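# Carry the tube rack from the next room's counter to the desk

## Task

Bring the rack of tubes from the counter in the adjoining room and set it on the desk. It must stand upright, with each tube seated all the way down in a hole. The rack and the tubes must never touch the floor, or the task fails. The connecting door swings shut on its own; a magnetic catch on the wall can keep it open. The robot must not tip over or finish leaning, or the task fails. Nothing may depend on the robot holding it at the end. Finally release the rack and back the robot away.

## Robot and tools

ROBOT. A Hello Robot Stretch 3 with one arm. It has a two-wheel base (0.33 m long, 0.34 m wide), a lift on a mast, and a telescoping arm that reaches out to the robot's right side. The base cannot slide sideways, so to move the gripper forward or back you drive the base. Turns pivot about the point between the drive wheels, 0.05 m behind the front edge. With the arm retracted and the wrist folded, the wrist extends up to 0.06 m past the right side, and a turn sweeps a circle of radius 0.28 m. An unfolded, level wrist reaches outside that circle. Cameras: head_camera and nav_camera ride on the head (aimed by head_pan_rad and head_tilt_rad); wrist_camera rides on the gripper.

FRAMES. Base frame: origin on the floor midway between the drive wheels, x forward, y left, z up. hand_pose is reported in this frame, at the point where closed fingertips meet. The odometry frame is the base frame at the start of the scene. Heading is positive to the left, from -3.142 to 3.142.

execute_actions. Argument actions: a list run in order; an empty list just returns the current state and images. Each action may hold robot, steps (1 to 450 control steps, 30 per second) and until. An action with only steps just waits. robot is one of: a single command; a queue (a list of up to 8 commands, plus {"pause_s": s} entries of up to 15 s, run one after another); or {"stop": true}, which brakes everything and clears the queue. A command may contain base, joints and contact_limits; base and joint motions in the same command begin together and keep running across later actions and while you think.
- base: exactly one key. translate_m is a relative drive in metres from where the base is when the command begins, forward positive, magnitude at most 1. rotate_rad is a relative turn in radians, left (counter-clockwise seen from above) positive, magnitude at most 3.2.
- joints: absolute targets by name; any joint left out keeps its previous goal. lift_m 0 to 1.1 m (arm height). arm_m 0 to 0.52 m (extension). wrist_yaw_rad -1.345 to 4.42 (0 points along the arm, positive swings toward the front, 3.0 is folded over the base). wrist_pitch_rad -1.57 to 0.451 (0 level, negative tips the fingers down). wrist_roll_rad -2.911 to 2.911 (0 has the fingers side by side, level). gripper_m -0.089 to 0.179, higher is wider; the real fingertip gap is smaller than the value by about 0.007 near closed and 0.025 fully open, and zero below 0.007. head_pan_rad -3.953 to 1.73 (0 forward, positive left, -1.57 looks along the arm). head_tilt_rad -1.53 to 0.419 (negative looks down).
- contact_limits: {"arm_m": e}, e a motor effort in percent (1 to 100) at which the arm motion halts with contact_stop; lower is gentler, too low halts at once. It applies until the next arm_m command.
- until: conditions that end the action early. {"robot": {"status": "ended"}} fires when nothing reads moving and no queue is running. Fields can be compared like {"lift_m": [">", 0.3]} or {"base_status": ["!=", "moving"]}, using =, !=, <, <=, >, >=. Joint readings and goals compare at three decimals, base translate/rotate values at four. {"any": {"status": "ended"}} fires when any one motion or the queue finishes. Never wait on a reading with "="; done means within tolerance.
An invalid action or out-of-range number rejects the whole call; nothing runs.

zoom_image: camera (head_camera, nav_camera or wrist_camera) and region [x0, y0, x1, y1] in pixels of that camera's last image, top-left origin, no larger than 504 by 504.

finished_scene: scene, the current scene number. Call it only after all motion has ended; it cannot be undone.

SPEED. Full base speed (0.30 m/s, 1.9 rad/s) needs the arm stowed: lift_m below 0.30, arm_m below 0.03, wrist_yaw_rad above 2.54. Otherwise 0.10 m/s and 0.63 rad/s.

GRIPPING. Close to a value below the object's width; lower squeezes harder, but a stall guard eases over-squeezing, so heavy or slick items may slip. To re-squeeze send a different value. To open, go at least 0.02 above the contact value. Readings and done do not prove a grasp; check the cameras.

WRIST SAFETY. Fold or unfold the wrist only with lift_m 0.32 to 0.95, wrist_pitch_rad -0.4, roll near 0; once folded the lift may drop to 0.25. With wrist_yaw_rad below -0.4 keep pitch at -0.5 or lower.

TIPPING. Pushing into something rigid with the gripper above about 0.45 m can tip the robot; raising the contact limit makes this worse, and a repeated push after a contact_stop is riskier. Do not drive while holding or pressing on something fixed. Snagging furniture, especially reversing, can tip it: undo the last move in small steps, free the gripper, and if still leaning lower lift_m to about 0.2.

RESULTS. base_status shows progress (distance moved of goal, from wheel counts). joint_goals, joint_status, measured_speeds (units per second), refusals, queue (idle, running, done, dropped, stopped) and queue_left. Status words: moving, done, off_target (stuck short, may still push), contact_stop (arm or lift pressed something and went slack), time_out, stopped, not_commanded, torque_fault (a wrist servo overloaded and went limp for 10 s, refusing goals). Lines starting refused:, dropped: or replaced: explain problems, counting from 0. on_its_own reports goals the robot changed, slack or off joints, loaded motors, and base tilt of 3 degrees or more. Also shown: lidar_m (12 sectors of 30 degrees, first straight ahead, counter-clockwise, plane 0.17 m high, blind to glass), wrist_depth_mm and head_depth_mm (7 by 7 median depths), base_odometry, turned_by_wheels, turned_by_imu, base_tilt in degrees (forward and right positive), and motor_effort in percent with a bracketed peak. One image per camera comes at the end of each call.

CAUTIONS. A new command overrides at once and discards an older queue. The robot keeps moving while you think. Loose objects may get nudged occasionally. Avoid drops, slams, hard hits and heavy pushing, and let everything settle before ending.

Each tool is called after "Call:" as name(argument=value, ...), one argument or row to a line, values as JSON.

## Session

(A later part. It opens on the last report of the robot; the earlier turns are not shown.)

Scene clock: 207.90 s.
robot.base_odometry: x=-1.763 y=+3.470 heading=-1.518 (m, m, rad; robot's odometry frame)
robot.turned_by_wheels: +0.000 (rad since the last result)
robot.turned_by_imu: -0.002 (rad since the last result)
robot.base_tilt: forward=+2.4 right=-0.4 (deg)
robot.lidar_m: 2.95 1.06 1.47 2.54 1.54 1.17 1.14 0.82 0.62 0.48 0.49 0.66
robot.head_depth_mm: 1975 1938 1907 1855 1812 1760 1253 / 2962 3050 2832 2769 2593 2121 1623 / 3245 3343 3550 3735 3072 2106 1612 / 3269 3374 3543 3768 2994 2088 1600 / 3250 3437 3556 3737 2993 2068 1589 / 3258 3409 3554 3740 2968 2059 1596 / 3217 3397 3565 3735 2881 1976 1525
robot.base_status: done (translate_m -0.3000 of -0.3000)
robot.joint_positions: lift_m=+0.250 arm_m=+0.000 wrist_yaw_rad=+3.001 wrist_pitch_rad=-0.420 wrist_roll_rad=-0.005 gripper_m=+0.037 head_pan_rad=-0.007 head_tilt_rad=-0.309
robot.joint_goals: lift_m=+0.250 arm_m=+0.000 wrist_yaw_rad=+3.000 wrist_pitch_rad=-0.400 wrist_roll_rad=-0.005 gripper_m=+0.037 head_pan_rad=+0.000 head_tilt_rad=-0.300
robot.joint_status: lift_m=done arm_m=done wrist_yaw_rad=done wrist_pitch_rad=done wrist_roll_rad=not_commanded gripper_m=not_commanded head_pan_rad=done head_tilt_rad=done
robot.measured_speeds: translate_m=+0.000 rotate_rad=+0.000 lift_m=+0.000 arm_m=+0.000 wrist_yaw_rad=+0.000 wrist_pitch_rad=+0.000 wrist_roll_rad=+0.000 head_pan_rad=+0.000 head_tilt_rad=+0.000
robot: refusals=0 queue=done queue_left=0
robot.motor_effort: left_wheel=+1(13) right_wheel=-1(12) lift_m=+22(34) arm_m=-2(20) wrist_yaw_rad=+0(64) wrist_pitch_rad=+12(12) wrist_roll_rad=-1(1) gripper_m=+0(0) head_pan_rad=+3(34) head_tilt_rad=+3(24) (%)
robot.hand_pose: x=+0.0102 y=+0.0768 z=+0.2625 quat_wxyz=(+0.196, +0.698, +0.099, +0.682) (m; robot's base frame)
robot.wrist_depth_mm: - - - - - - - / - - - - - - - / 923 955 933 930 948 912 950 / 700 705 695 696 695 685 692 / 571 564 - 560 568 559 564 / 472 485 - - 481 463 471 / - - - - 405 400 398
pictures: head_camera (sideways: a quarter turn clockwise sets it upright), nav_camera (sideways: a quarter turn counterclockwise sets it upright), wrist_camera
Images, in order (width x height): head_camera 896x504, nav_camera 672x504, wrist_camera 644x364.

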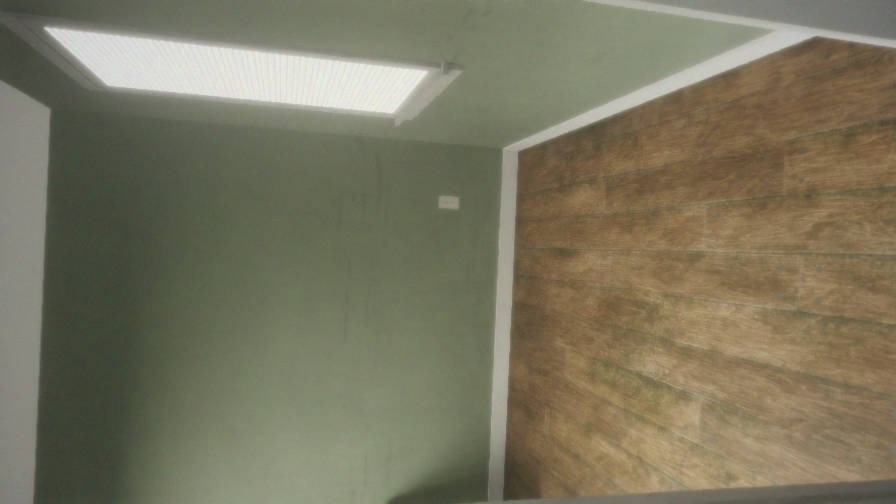

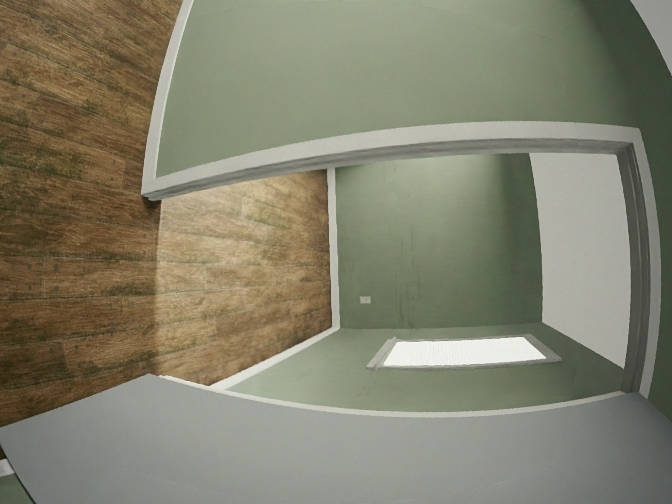

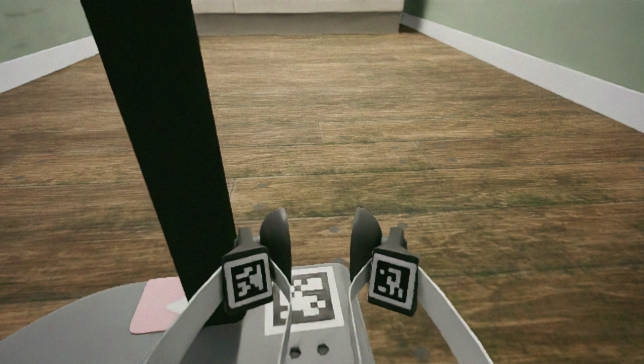

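Call:
execute_actions(
  actions=[
    {"robot":{"joints":{"head_pan_rad":1.6,"head_tilt_rad":-0.25}},"steps":200,"until":{"robot":{"status":"ended"}}},
  ],
)

Scene clock: 211.57 s.
robot.base_odometry: x=-1.763 y=+3.470 heading=-1.518 (m, m, rad; robot's odometry frame)
robot.turned_by_wheels: +0.000 (rad since the last result)
robot.turned_by_imu: -0.001 (rad since the last result)
robot.base_tilt: forward=+2.4 right=-0.6 (deg)
robot.lidar_m: 2.94 1.06 1.47 2.54 1.54 1.17 1.14 0.81 0.62 0.48 0.49 0.66
robot.head_depth_mm: 2847 2914 3078 2869 2781 2314 1722 / 2849 2970 3090 2590 2649 2281 1715 / 2854 2970 3111 2628 2702 2286 1708 / 2839 3011 3080 2637 2702 2236 1685 / 2894 2990 3087 2629 2728 2218 1687 / 2898 3020 3131 2638 2745 2222 1674 / 2847 3011 3016 2661 2697 2194 1658
robot.base_status: done (translate_m -0.3000 of -0.3000)
robot.joint_positions: lift_m=+0.250 arm_m=+0.000 wrist_yaw_rad=+3.001 wrist_pitch_rad=-0.420 wrist_roll_rad=-0.005 gripper_m=+0.037 head_pan_rad=+1.593 head_tilt_rad=-0.261
robot.joint_goals: lift_m=+0.250 arm_m=+0.000 wrist_yaw_rad=+3.000 wrist_pitch_rad=-0.400 wrist_roll_rad=-0.005 gripper_m=+0.037 head_pan_rad=+1.600 head_tilt_rad=-0.250
robot.joint_status: lift_m=done arm_m=done wrist_yaw_rad=done wrist_pitch_rad=done wrist_roll_rad=not_commanded gripper_m=not_commanded head_pan_rad=done head_tilt_rad=done
robot.measured_speeds: translate_m=+0.000 rotate_rad=+0.000 lift_m=+0.000 arm_m=+0.000 wrist_yaw_rad=+0.000 wrist_pitch_rad=+0.000 wrist_roll_rad=+0.000 head_pan_rad=+0.000 head_tilt_rad=+0.000
robot: refusals=0 queue=done queue_left=0
robot.motor_effort: left_wheel=+1(1) right_wheel=-1(1) lift_m=+22(22) arm_m=-1(1) wrist_yaw_rad=-1(1) wrist_pitch_rad=+12(12) wrist_roll_rad=-1(1) gripper_m=+0(0) head_pan_rad=+3(36) head_tilt_rad=+3(8) (%)
robot.hand_pose: x=+0.0102 y=+0.0768 z=+0.2625 quat_wxyz=(+0.196, +0.698, +0.099, +0.682) (m; robot's base frame)
robot.wrist_depth_mm: - - - - - - - / - - - - - - - / 912 935 930 909 893 952 915 / 704 682 695 690 694 688 687 / 571 563 - 553 577 563 555 / 473 487 - - 482 468 464 / - - - - 402 404 400
pictures: head_camera (sideways: a quarter turn clockwise sets it upright), nav_camera (sideways: a quarter turn counterclockwise sets it upright), wrist_camera
Images, in order (width x height): head_camera 896x504, nav_camera 672x504, wrist_camera 644x364.

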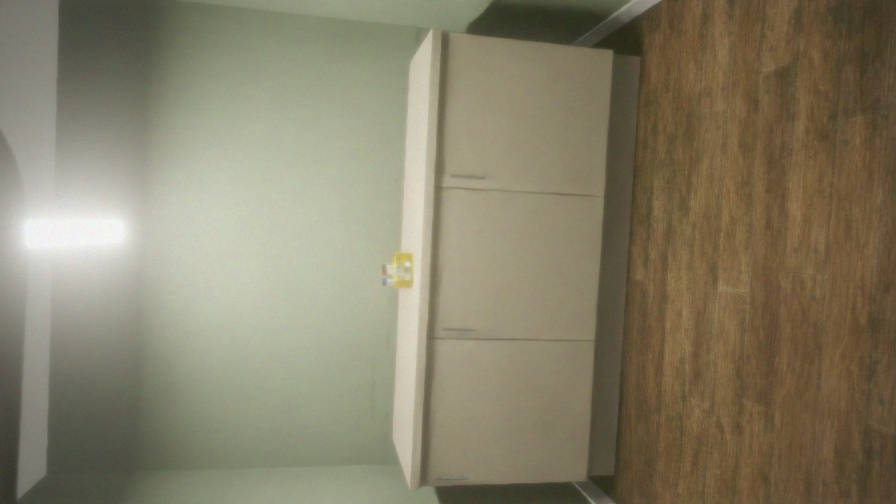

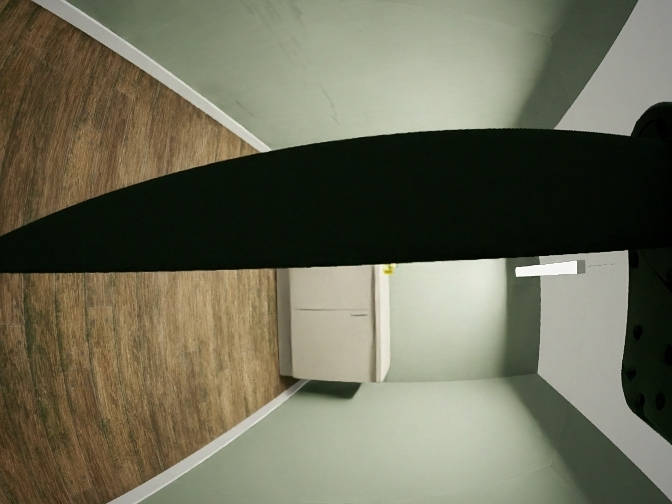

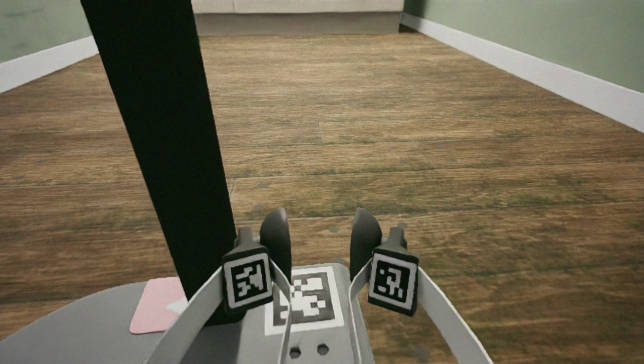

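Call:
execute_actions(
  actions=[
    {"robot":[{"base":{"rotate_rad":1.571},"joints":{"head_pan_rad":0,"head_tilt_rad":-0.4}},{"base":{"translate_m":1.0}},{"base":{"translate_m":0.97}},{"base":{"rotate_rad":1.571},"joints":{"head_pan_rad":-1.57,"head_tilt_rad":-0.55}}],"steps":450,"until":{"robot":{"status":"ended"}}},
  ],
)

Scene clock: 229.27 s.
robot.base_odometry: x=+0.205 y=+3.573 heading=+1.623 (m, m, rad; robot's odometry frame)
robot.turned_by_wheels: +3.142 (rad since the last result)
robot.turned_by_imu: +3.148 (rad since the last result)
robot.base_tilt: forward=+2.5 right=-0.5 (deg)
robot.lidar_m: 1.05 1.10 1.56 2.43 1.46 1.09 1.07 0.79 0.60 0.59 0.62 0.89
robot.head_depth_mm: 994 1079 1164 863 687 765 874 / 995 1081 1168 852 690 769 881 / 1001 1086 1160 843 692 777 893 / 1001 1090 1159 798 685 778 894 / 1001 1095 1166 764 694 784 899 / 1009 1090 1164 817 700 789 915 / 1011 1102 1169 807 702 795 921
robot.base_status: done (rotate_rad +1.5708 of +1.5710)
robot.joint_positions: lift_m=+0.250 arm_m=+0.000 wrist_yaw_rad=+3.001 wrist_pitch_rad=-0.420 wrist_roll_rad=-0.005 gripper_m=+0.037 head_pan_rad=-1.563 head_tilt_rad=-0.544
robot.joint_goals: lift_m=+0.250 arm_m=+0.000 wrist_yaw_rad=+3.000 wrist_pitch_rad=-0.400 wrist_roll_rad=-0.005 gripper_m=+0.037 head_pan_rad=-1.570 head_tilt_rad=-0.550
robot.joint_status: lift_m=done arm_m=done wrist_yaw_rad=done wrist_pitch_rad=done wrist_roll_rad=not_commanded gripper_m=not_commanded head_pan_rad=done head_tilt_rad=done
robot.measured_speeds: translate_m=+0.000 rotate_rad=+0.000 lift_m=+0.000 arm_m=+0.000 wrist_yaw_rad=+0.000 wrist_pitch_rad=+0.000 wrist_roll_rad=+0.000 head_pan_rad=+0.000 head_tilt_rad=+0.000
robot: refusals=0 queue=done queue_left=0
robot.motor_effort: left_wheel=-4(13) right_wheel=+2(8) lift_m=+22(22) arm_m=-2(2) wrist_yaw_rad=+0(1) wrist_pitch_rad=+12(13) wrist_roll_rad=-1(1) gripper_m=+0(1) head_pan_rad=-3(34) head_tilt_rad=-2(13) (%)
robot.hand_pose: x=+0.0102 y=+0.0768 z=+0.2625 quat_wxyz=(+0.196, +0.698, +0.099, +0.682) (m; robot's base frame)
robot.wrist_depth_mm: - - - - - - - / - - - - - - - / 943 919 919 913 920 926 911 / 709 711 690 703 690 698 699 / 564 563 - 563 564 564 560 / 469 488 - - 489 465 465 / - - - - 405 401 400
pictures: head_camera (sideways: a quarter turn clockwise sets it upright), nav_camera (sideways: a quarter turn counterclockwise sets it upright), wrist_camera
Images, in order (width x height): head_camera 896x504, nav_camera 672x504, wrist_camera 644x364.

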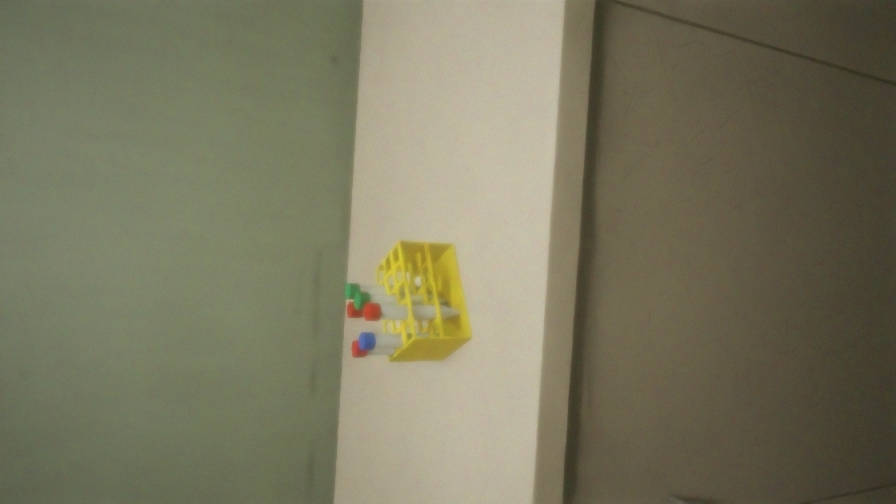

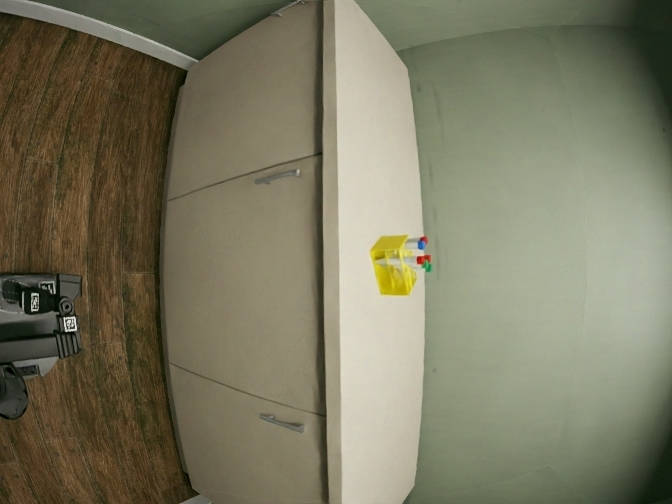

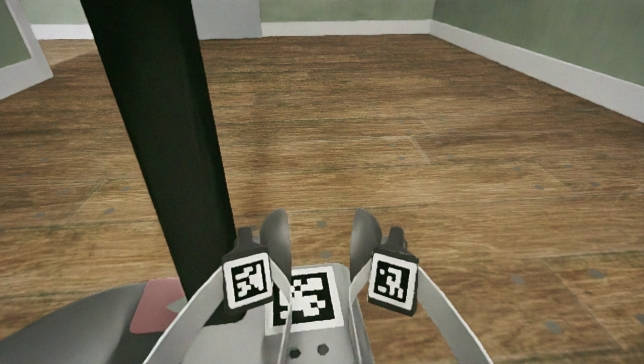

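Call:
zoom_image(
  camera="head_camera",
  region=[320, 220, 500, 380],
)

Region (320, 220, 500, 380) of head_camera's 896x504 image, scaled by 2.800, with more detail than that image has.

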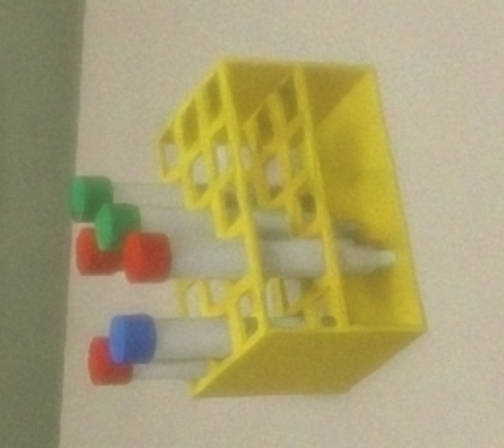

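Call:
execute_actions(
  actions=[
    {"robot":[{"joints":{"lift_m":0.95}},{"joints":{"wrist_yaw_rad":0.0},"base":{"translate_m":0.15}},{"joints":{"wrist_pitch_rad":-0.3,"gripper_m":0.17,"head_tilt_rad":-0.7}}],"steps":450,"until":{"robot":{"status":"ended"}}},
  ],
)

Scene clock: 247.80 s.
robot.base_odometry: x=+0.197 y=+3.723 heading=+1.623 (m, m, rad; robot's odometry frame)
robot.turned_by_wheels: +0.000 (rad since the last result)
robot.turned_by_imu: -0.003 (rad since the last result)
robot.base_tilt: forward=+2.5 right=-0.5 (deg)
robot.lidar_m: 0.90 0.95 1.33 2.44 1.66 1.25 1.22 0.80 0.61 0.60 0.63 0.91
robot.head_depth_mm: 1001 1115 917 694 - - - / 1005 1118 859 707 - - - / 1010 1120 767 682 - - - / 1016 1121 836 676 - - - / 1017 1114 875 705 810 982 1186 / 1019 1111 861 713 838 991 1181 / 1023 1117 850 707 827 997 1191
robot.base_status: done (translate_m +0.1500 of +0.1500)
robot.joint_positions: lift_m=+0.950 arm_m=+0.000 wrist_yaw_rad=+0.002 wrist_pitch_rad=-0.323 wrist_roll_rad=-0.005 gripper_m=+0.170 head_pan_rad=-1.563 head_tilt_rad=-0.691
robot.joint_goals: lift_m=+0.950 arm_m=+0.000 wrist_yaw_rad=+0.000 wrist_pitch_rad=-0.300 wrist_roll_rad=-0.005 gripper_m=+0.170 head_pan_rad=-1.570 head_tilt_rad=-0.700
robot.joint_status: lift_m=done arm_m=done wrist_yaw_rad=done wrist_pitch_rad=done wrist_roll_rad=not_commanded gripper_m=done head_pan_rad=done head_tilt_rad=done
robot.measured_speeds: translate_m=+0.000 rotate_rad=+0.000 lift_m=+0.000 arm_m=+0.000 wrist_yaw_rad=+0.000 wrist_pitch_rad=+0.000 wrist_roll_rad=+0.000 head_pan_rad=+0.000 head_tilt_rad=+0.000
robot: refusals=0 queue=done queue_left=0
robot.motor_effort: left_wheel=-5(7) right_wheel=+3(5) lift_m=+31(33) arm_m=-1(1) wrist_yaw_rad=-1(5) wrist_pitch_rad=+14(13) wrist_roll_rad=-1(1) gripper_m=+0(83) head_pan_rad=-3(3) head_tilt_rad=-4(13) (%)
robot.hand_pose: x=-0.0210 y=-0.3806 z=+0.9844 quat_wxyz=(+0.700, +0.115, -0.696, -0.113) (m; robot's base frame)
robot.wrist_depth_mm: 883 866 860 860 832 830 803 / 905 913 900 907 860 857 854 / 585 576 583 535 524 587 578 / 401 403 403 399 398 400 404 / 451 438 430 421 415 378 369 / 499 498 467 468 453 446 426 / 579 543 530 516 500 489 481
pictures: head_camera (sideways: a quarter turn clockwise sets it upright), nav_camera (sideways: a quarter turn counterclockwise sets it upright), wrist_camera
Images, in order (width x height): head_camera 896x504, nav_camera 672x504, wrist_camera 644x364.

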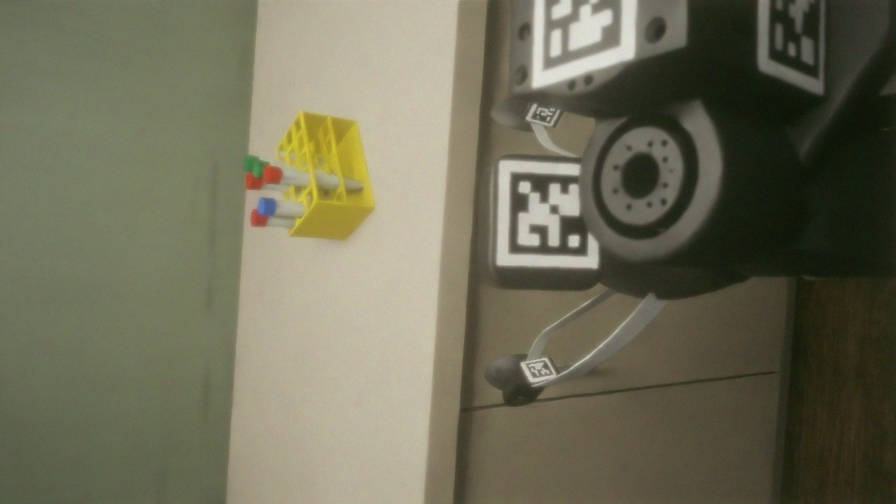

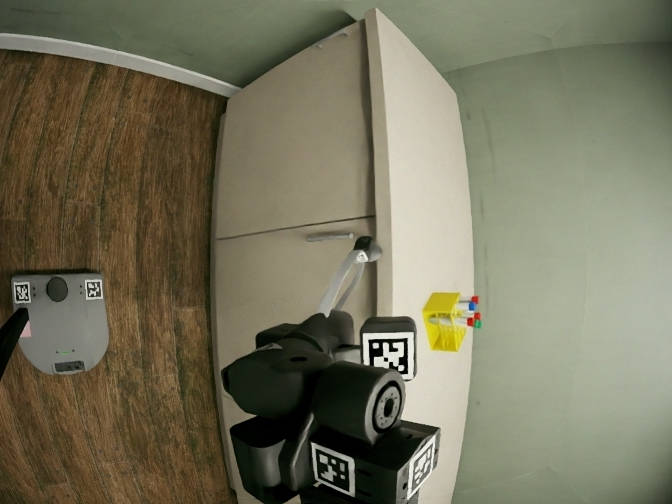

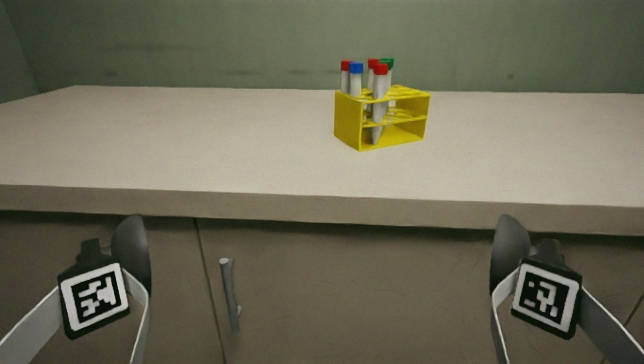

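Call:
execute_actions(
  actions=[
    {"robot":[{"base":{"translate_m":-0.07},"joints":{"lift_m":1.09,"wrist_pitch_rad":-0.7}},{"joints":{"arm_m":0.2}}],"steps":450,"until":{"robot":{"status":"ended"}}},
  ],
)

Scene clock: 255.87 s.
robot.base_odometry: x=+0.201 y=+3.653 heading=+1.623 (m, m, rad; robot's odometry frame)
robot.turned_by_wheels: +0.000 (rad since the last result)
robot.turned_by_imu: -0.002 (rad since the last result)
robot.base_tilt: forward=+2.4 right=-0.6 (deg)
robot.lidar_m: 0.97 1.02 1.44 2.43 1.57 1.18 1.15 0.80 0.61 0.60 0.63 0.90
robot.head_depth_mm: 1010 - 917 689 779 936 1180 / - - 958 703 789 941 1177 / - - 810 703 793 954 1161 / 1010 1124 760 700 801 960 1185 / 1011 1110 834 694 805 973 1183 / 1015 1116 863 710 808 985 1177 / 1019 1118 853 707 823 988 1188
robot.base_status: done (translate_m -0.0700 of -0.0700)
robot.joint_positions: lift_m=+1.090 arm_m=+0.200 wrist_yaw_rad=+0.001 wrist_pitch_rad=-0.712 wrist_roll_rad=-0.005 gripper_m=+0.170 head_pan_rad=-1.563 head_tilt_rad=-0.692
robot.joint_goals: lift_m=+1.090 arm_m=+0.200 wrist_yaw_rad=+0.000 wrist_pitch_rad=-0.700 wrist_roll_rad=-0.005 gripper_m=+0.170 head_pan_rad=-1.570 head_tilt_rad=-0.700
robot.joint_status: lift_m=done arm_m=done wrist_yaw_rad=done wrist_pitch_rad=done wrist_roll_rad=not_commanded gripper_m=done head_pan_rad=done head_tilt_rad=done
robot.measured_speeds: translate_m=+0.000 rotate_rad=+0.000 lift_m=+0.000 arm_m=+0.000 wrist_yaw_rad=+0.000 wrist_pitch_rad=+0.000 wrist_roll_rad=+0.000 head_pan_rad=+0.000 head_tilt_rad=+0.000
robot: refusals=0 queue=done queue_left=0
robot.motor_effort: left_wheel=-3(12) right_wheel=+3(3) lift_m=+30(32) arm_m=+3(0) wrist_yaw_rad=+0(1) wrist_pitch_rad=+8(11) wrist_roll_rad=-1(1) gripper_m=+2(0) head_pan_rad=-3(3) head_tilt_rad=-3(2) (%)
robot.hand_pose: x=-0.0214 y=-0.5229 z=+1.0429 quat_wxyz=(+0.665, +0.247, -0.661, -0.246) (m; robot's base frame)
robot.wrist_depth_mm: 619 631 622 626 618 623 621 / 505 509 509 361 491 513 507 / 425 426 427 391 419 426 427 / 371 369 366 371 366 366 369 / 327 333 324 324 325 335 324 / 419 401 388 317 305 305 298 / 721 622 565 532 492 478 459
pictures: head_camera (sideways: a quarter turn clockwise sets it upright), nav_camera (sideways: a quarter turn counterclockwise sets it upright), wrist_camera
Images, in order (width x height): head_camera 896x504, nav_camera 672x504, wrist_camera 644x364.

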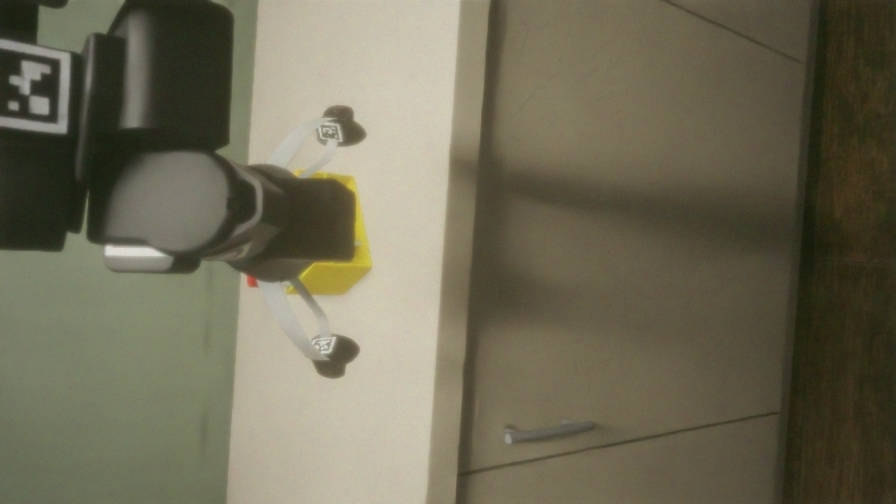

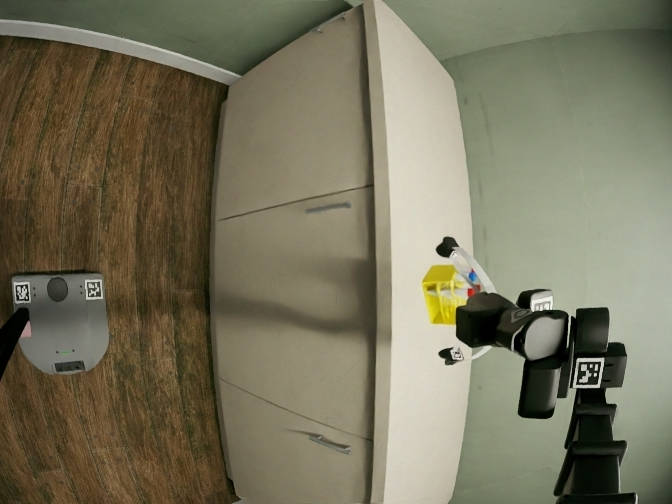

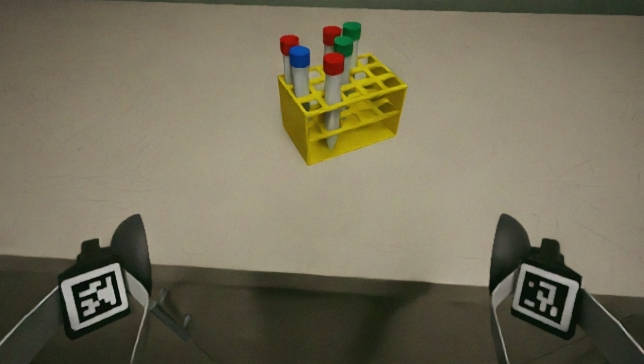

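Call:
zoom_image(
  camera="wrist_camera",
  region=[250, 10, 430, 180],
)

Region (250, 10, 430, 180) of wrist_camera's 644x364 image, scaled by 2.800.

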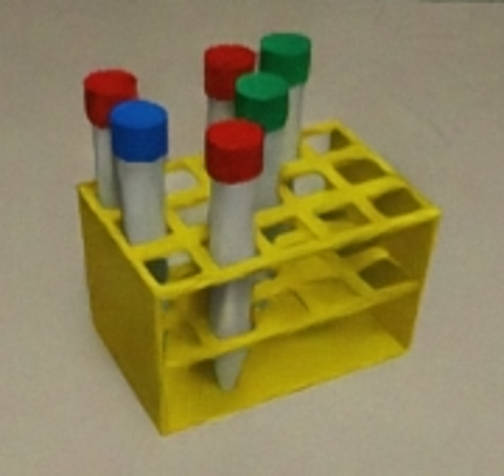

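Call:
execute_actions(
  actions=[
    {"robot":[{"joints":{"arm_m":0.0}},{"base":{"rotate_rad":0.45}},{"base":{"translate_m":-0.33}},{"joints":{"arm_m":0.05,"head_tilt_rad":-0.6}}],"steps":450,"until":{"robot":{"status":"ended"}}},
  ],
)

Scene clock: 286.47 s.
robot.base_odometry: x=+0.359 y=+3.364 heading=+2.073 (m, m, rad; robot's odometry frame)
robot.turned_by_wheels: +0.450 (rad since the last result)
robot.turned_by_imu: +0.446 (rad since the last result)
robot.base_tilt: forward=+2.6 right=-0.5 (deg)
robot.lidar_m: 1.30 1.73 2.56 1.27 0.90 0.86 0.63 0.46 0.44 0.45 0.61 1.26
robot.head_depth_mm: - - - - 552 528 606 / 875 - - - 546 575 658 / 914 - - - - 622 718 / 987 1090 - - 611 677 796 / 1038 1139 1082 768 622 743 889 / 1100 1219 1063 759 706 827 1006 / 1160 1282 1052 718 759 925 1166
robot.base_status: done (translate_m -0.3300 of -0.3300)
robot.joint_positions: lift_m=+1.090 arm_m=+0.050 wrist_yaw_rad=+0.001 wrist_pitch_rad=-0.712 wrist_roll_rad=-0.005 gripper_m=+0.170 head_pan_rad=-1.563 head_tilt_rad=-0.606
robot.joint_goals: lift_m=+1.090 arm_m=+0.050 wrist_yaw_rad=+0.000 wrist_pitch_rad=-0.700 wrist_roll_rad=-0.005 gripper_m=+0.170 head_pan_rad=-1.570 head_tilt_rad=-0.600
robot.joint_status: lift_m=done arm_m=done wrist_yaw_rad=done wrist_pitch_rad=done wrist_roll_rad=not_commanded gripper_m=done head_pan_rad=done head_tilt_rad=done
robot.measured_speeds: translate_m=+0.000 rotate_rad=+0.000 lift_m=+0.000 arm_m=+0.000 wrist_yaw_rad=+0.000 wrist_pitch_rad=+0.000 wrist_roll_rad=+0.000 head_pan_rad=+0.000 head_tilt_rad=+0.000
robot: refusals=0 queue=done queue_left=0
robot.motor_effort: left_wheel=-4(10) right_wheel=+2(6) lift_m=+30(30) arm_m=+3(4) wrist_yaw_rad=-1(0) wrist_pitch_rad=+8(8) wrist_roll_rad=-1(1) gripper_m=+1(0) head_pan_rad=-3(3) head_tilt_rad=+1(11) (%)
robot.hand_pose: x=-0.0214 y=-0.3729 z=+1.0428 quat_wxyz=(+0.665, +0.248, -0.661, -0.246) (m; robot's base frame)
robot.wrist_depth_mm: 626 621 621 406 626 621 594 / 508 506 508 418 493 510 512 / 667 438 428 426 429 427 433 / - 574 383 368 372 374 370 / - 829 522 333 326 336 328 / - - 780 475 303 293 292 / - - - 675 436 279 261
pictures: head_camera (sideways: a quarter turn clockwise sets it upright), nav_camera (sideways: a quarter turn counterclockwise sets it upright), wrist_camera
Images, in order (width x height): head_camera 896x504, nav_camera 672x504, wrist_camera 644x364.

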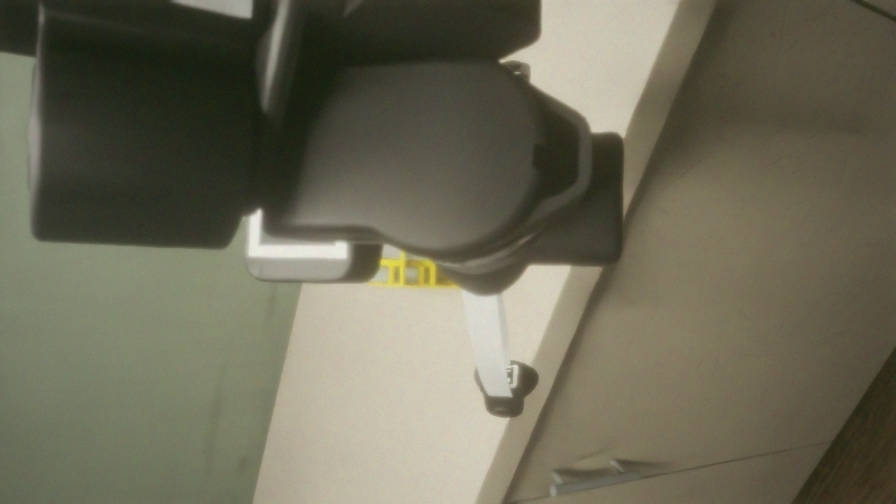

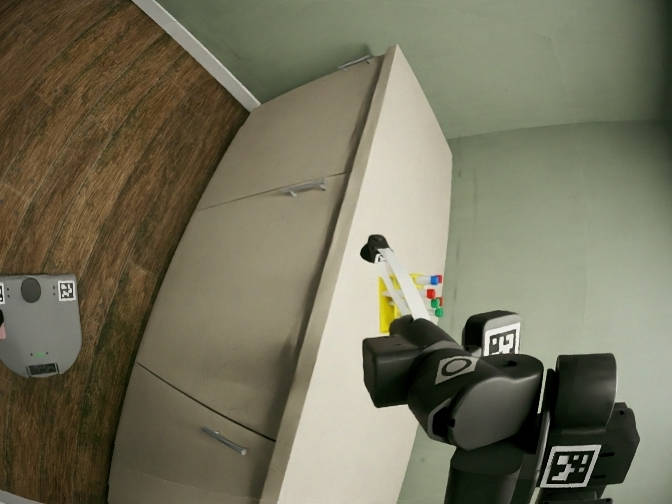

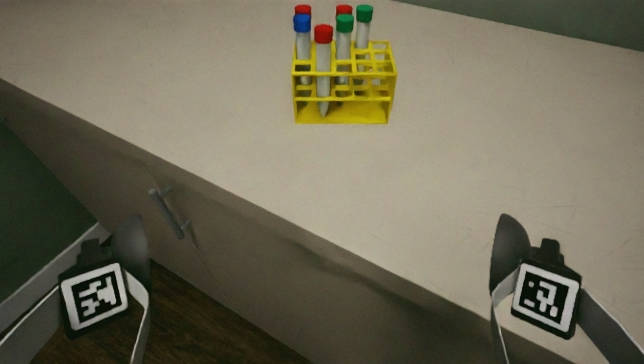

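Call:
execute_actions(
  actions=[
    {"robot":[{"base":{"translate_m":-0.03},"joints":{"wrist_pitch_rad":-0.2,"lift_m":0.98,"gripper_m":0.179}},{"joints":{"arm_m":0.12}}],"steps":450,"until":{"robot":{"status":"ended"}}},
  ],
)

Scene clock: 294.00 s.
robot.base_odometry: x=+0.374 y=+3.338 heading=+2.073 (m, m, rad; robot's odometry frame)
robot.turned_by_wheels: +0.000 (rad since the last result)
robot.turned_by_imu: -0.002 (rad since the last result)
robot.base_tilt: forward=+2.5 right=-0.4 (deg)
robot.lidar_m: 1.33 1.76 2.58 1.23 0.88 0.83 0.61 0.44 0.42 0.44 0.59 1.28
robot.head_depth_mm: 846 916 986 - - 493 585 / 886 961 1027 - - 554 634 / 929 1003 1078 - - 602 694 / 975 1059 1111 - - 655 767 / 1025 1128 1084 695 619 718 856 / 1077 1193 1067 708 675 797 969 / 1141 1270 1050 718 744 896 1169
robot.base_status: done (translate_m -0.0300 of -0.0300)
robot.joint_positions: lift_m=+0.980 arm_m=+0.120 wrist_yaw_rad=+0.001 wrist_pitch_rad=-0.222 wrist_roll_rad=-0.005 gripper_m=+0.179 head_pan_rad=-1.563 head_tilt_rad=-0.606
robot.joint_goals: lift_m=+0.980 arm_m=+0.120 wrist_yaw_rad=+0.000 wrist_pitch_rad=-0.200 wrist_roll_rad=-0.005 gripper_m=+0.179 head_pan_rad=-1.570 head_tilt_rad=-0.600
robot.joint_status: lift_m=done arm_m=done wrist_yaw_rad=done wrist_pitch_rad=done wrist_roll_rad=not_commanded gripper_m=done head_pan_rad=done head_tilt_rad=done
robot.measured_speeds: translate_m=+0.000 rotate_rad=+0.000 lift_m=+0.000 arm_m=+0.000 wrist_yaw_rad=+0.000 wrist_pitch_rad=+0.000 wrist_roll_rad=+0.000 head_pan_rad=+0.000 head_tilt_rad=+0.000
robot: refusals=0 queue=done queue_left=0
robot.motor_effort: left_wheel=-4(10) right_wheel=+2(4) lift_m=+22(31) arm_m=+3(4) wrist_yaw_rad=-1(0) wrist_pitch_rad=+14(15) wrist_roll_rad=-1(1) gripper_m=+0(51) head_pan_rad=-3(3) head_tilt_rad=+2(3) (%)
robot.hand_pose: x=-0.0213 y=-0.5093 z=+1.0389 quat_wxyz=(+0.705, +0.079, -0.701, -0.078) (m; robot's base frame)
robot.wrist_depth_mm: 868 - 821 706 630 559 508 / 907 - 871 757 658 585 528 / 892 - 881 803 695 612 546 / 607 613 602 354 605 603 555 / 435 427 411 324 436 460 433 / 350 338 335 330 333 340 347 / 274 276 275 273 276 276 266
pictures: head_camera (sideways: a quarter turn clockwise sets it upright), nav_camera (sideways: a quarter turn counterclockwise sets it upright), wrist_camera
Images, in order (width x height): head_camera 896x504, nav_camera 672x504, wrist_camera 644x364.

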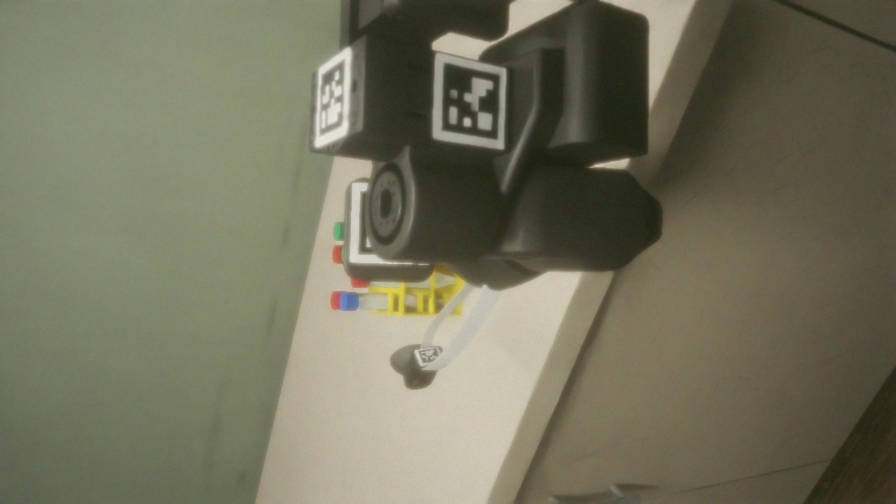

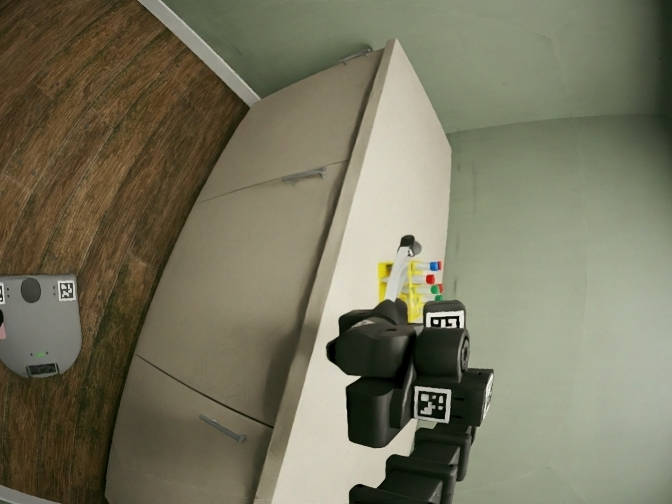

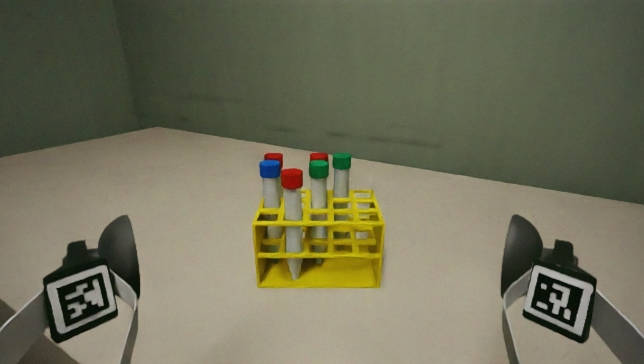

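Call:
execute_actions(
  actions=[
    {"robot":[{"joints":{"lift_m":0.90}}],"steps":450,"until":{"robot":{"status":"ended"}}},
  ],
)

Scene clock: 301.07 s.
robot.base_odometry: x=+0.374 y=+3.338 heading=+2.073 (m, m, rad; robot's odometry frame)
robot.turned_by_wheels: +0.000 (rad since the last result)
robot.turned_by_imu: -0.001 (rad since the last result)
robot.base_tilt: forward=+2.5 right=-0.4 (deg)
robot.lidar_m: 1.33 1.77 2.57 1.23 0.87 0.83 0.61 0.44 0.42 0.44 0.59 1.29
robot.head_depth_mm: 849 909 987 768 - - 590 / 884 961 1020 794 - - 634 / 929 1010 1057 750 - - 694 / 973 1060 1102 706 - - 770 / 1027 1121 1080 703 622 718 859 / 1082 1189 1068 729 674 795 972 / 1144 1272 1055 717 744 889 1167
robot.base_status: done (translate_m -0.0300 of -0.0300)
robot.joint_positions: lift_m=+0.900 arm_m=+0.120 wrist_yaw_rad=+0.001 wrist_pitch_rad=-0.222 wrist_roll_rad=-0.005 gripper_m=+0.179 head_pan_rad=-1.563 head_tilt_rad=-0.606
robot.joint_goals: lift_m=+0.900 arm_m=+0.120 wrist_yaw_rad=+0.000 wrist_pitch_rad=-0.200 wrist_roll_rad=-0.005 gripper_m=+0.179 head_pan_rad=-1.570 head_tilt_rad=-0.600
robot.joint_status: lift_m=done arm_m=done wrist_yaw_rad=done wrist_pitch_rad=done wrist_roll_rad=not_commanded gripper_m=done head_pan_rad=done head_tilt_rad=done
robot.measured_speeds: translate_m=+0.000 rotate_rad=+0.000 lift_m=+0.000 arm_m=+0.000 wrist_yaw_rad=+0.000 wrist_pitch_rad=+0.000 wrist_roll_rad=+0.000 head_pan_rad=+0.000 head_tilt_rad=+0.000
robot: refusals=0 queue=done queue_left=0
robot.motor_effort: left_wheel=-4(4) right_wheel=+2(2) lift_m=+22(24) arm_m=+3(3) wrist_yaw_rad=-1(0) wrist_pitch_rad=+13(14) wrist_roll_rad=-1(1) gripper_m=+1(1) head_pan_rad=-3(3) head_tilt_rad=+3(2) (%)
robot.hand_pose: x=-0.0213 y=-0.5094 z=+0.9591 quat_wxyz=(+0.705, +0.079, -0.701, -0.078) (m; robot's base frame)
robot.wrist_depth_mm: 862 981 824 720 632 559 506 / 905 - 878 716 663 579 524 / 656 661 587 305 653 592 533 / 391 396 362 311 364 394 390 / 280 279 282 279 281 300 280 / 243 217 217 217 217 216 223 / 328 185 178 178 177 178 172
pictures: head_camera (sideways: a quarter turn clockwise sets it upright), nav_camera (sideways: a quarter turn counterclockwise sets it upright), wrist_camera
Images, in order (width x height): head_camera 896x504, nav_camera 672x504, wrist_camera 644x364.

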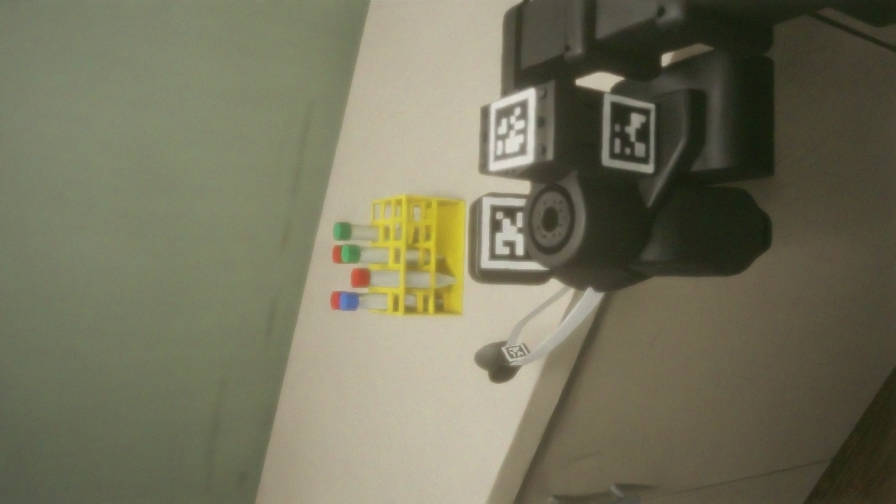

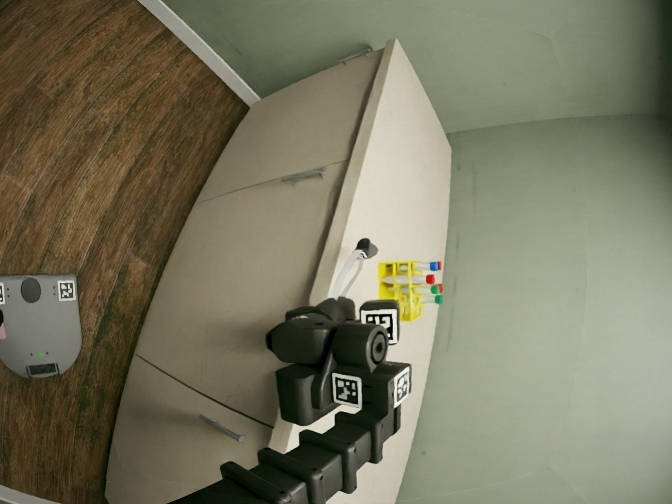

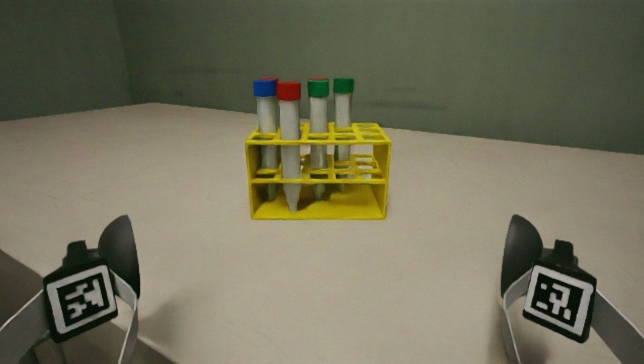

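Call:
execute_actions(
  actions=[
    {"robot":[{"joints":{"lift_m":0.888}},{"joints":{"arm_m":0.22,"head_tilt_rad":-0.75}}],"steps":450,"until":{"robot":{"status":"ended"}}},
  ],
)

Scene clock: 307.77 s.
robot.base_odometry: x=+0.374 y=+3.338 heading=+2.073 (m, m, rad; robot's odometry frame)
robot.turned_by_wheels: +0.000 (rad since the last result)
robot.turned_by_imu: -0.001 (rad since the last result)
robot.base_tilt: forward=+2.3 right=-0.4 (deg)
robot.lidar_m: 1.33 1.77 2.57 1.23 0.87 0.83 0.61 0.44 0.42 0.43 0.59 1.29
robot.head_depth_mm: 854 939 843 - - 611 721 / 890 989 890 - 559 656 805 / 932 1024 886 - 606 717 898 / 977 1065 676 - 664 797 1024 / 1040 1099 733 615 722 899 1161 / 1091 1134 778 658 798 1027 1177 / 1159 1116 768 720 900 1217 1169
robot.base_status: done (translate_m -0.0300 of -0.0300)
robot.joint_positions: lift_m=+0.888 arm_m=+0.220 wrist_yaw_rad=+0.001 wrist_pitch_rad=-0.222 wrist_roll_rad=-0.005 gripper_m=+0.179 head_pan_rad=-1.563 head_tilt_rad=-0.741
robot.joint_goals: lift_m=+0.888 arm_m=+0.220 wrist_yaw_rad=+0.000 wrist_pitch_rad=-0.200 wrist_roll_rad=-0.005 gripper_m=+0.179 head_pan_rad=-1.570 head_tilt_rad=-0.750
robot.joint_status: lift_m=done arm_m=done wrist_yaw_rad=done wrist_pitch_rad=done wrist_roll_rad=not_commanded gripper_m=done head_pan_rad=done head_tilt_rad=done
robot.measured_speeds: translate_m=+0.000 rotate_rad=+0.000 lift_m=+0.000 arm_m=+0.000 wrist_yaw_rad=+0.000 wrist_pitch_rad=+0.000 wrist_roll_rad=+0.000 head_pan_rad=+0.000 head_tilt_rad=+0.000
robot: refusals=0 queue=done queue_left=0
robot.motor_effort: left_wheel=-4(4) right_wheel=+2(2) lift_m=+22(22) arm_m=+3(5) wrist_yaw_rad=-1(1) wrist_pitch_rad=+13(14) wrist_roll_rad=-1(1) gripper_m=+0(0) head_pan_rad=-3(3) head_tilt_rad=-3(15) (%)
robot.hand_pose: x=-0.0213 y=-0.6094 z=+0.9471 quat_wxyz=(+0.705, +0.079, -0.701, -0.078) (m; robot's base frame)
robot.wrist_depth_mm: 838 857 715 626 552 494 441 / 853 961 742 615 574 516 458 / 606 605 207 209 564 527 479 / 361 359 217 219 332 362 359 / 273 257 227 225 230 273 257 / - 199 199 199 199 199 204 / 158 162 162 163 163 164 158
pictures: head_camera (sideways: a quarter turn clockwise sets it upright), nav_camera (sideways: a quarter turn counterclockwise sets it upright), wrist_camera
Images, in order (width x height): head_camera 896x504, nav_camera 672x504, wrist_camera 644x364.

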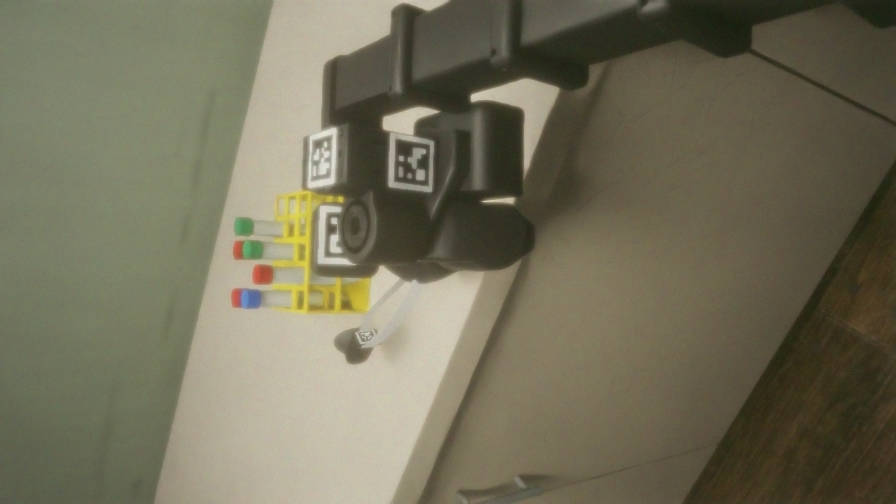

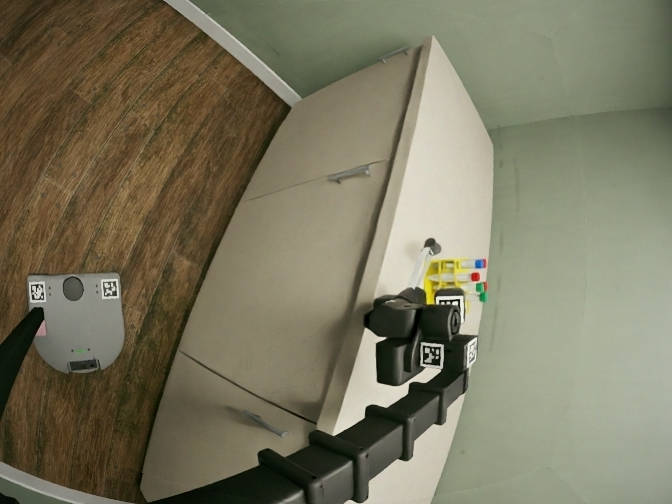

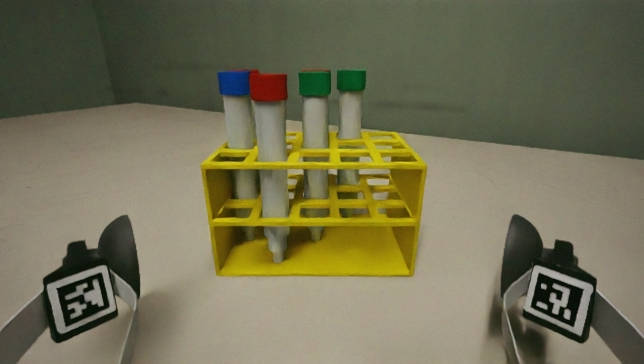

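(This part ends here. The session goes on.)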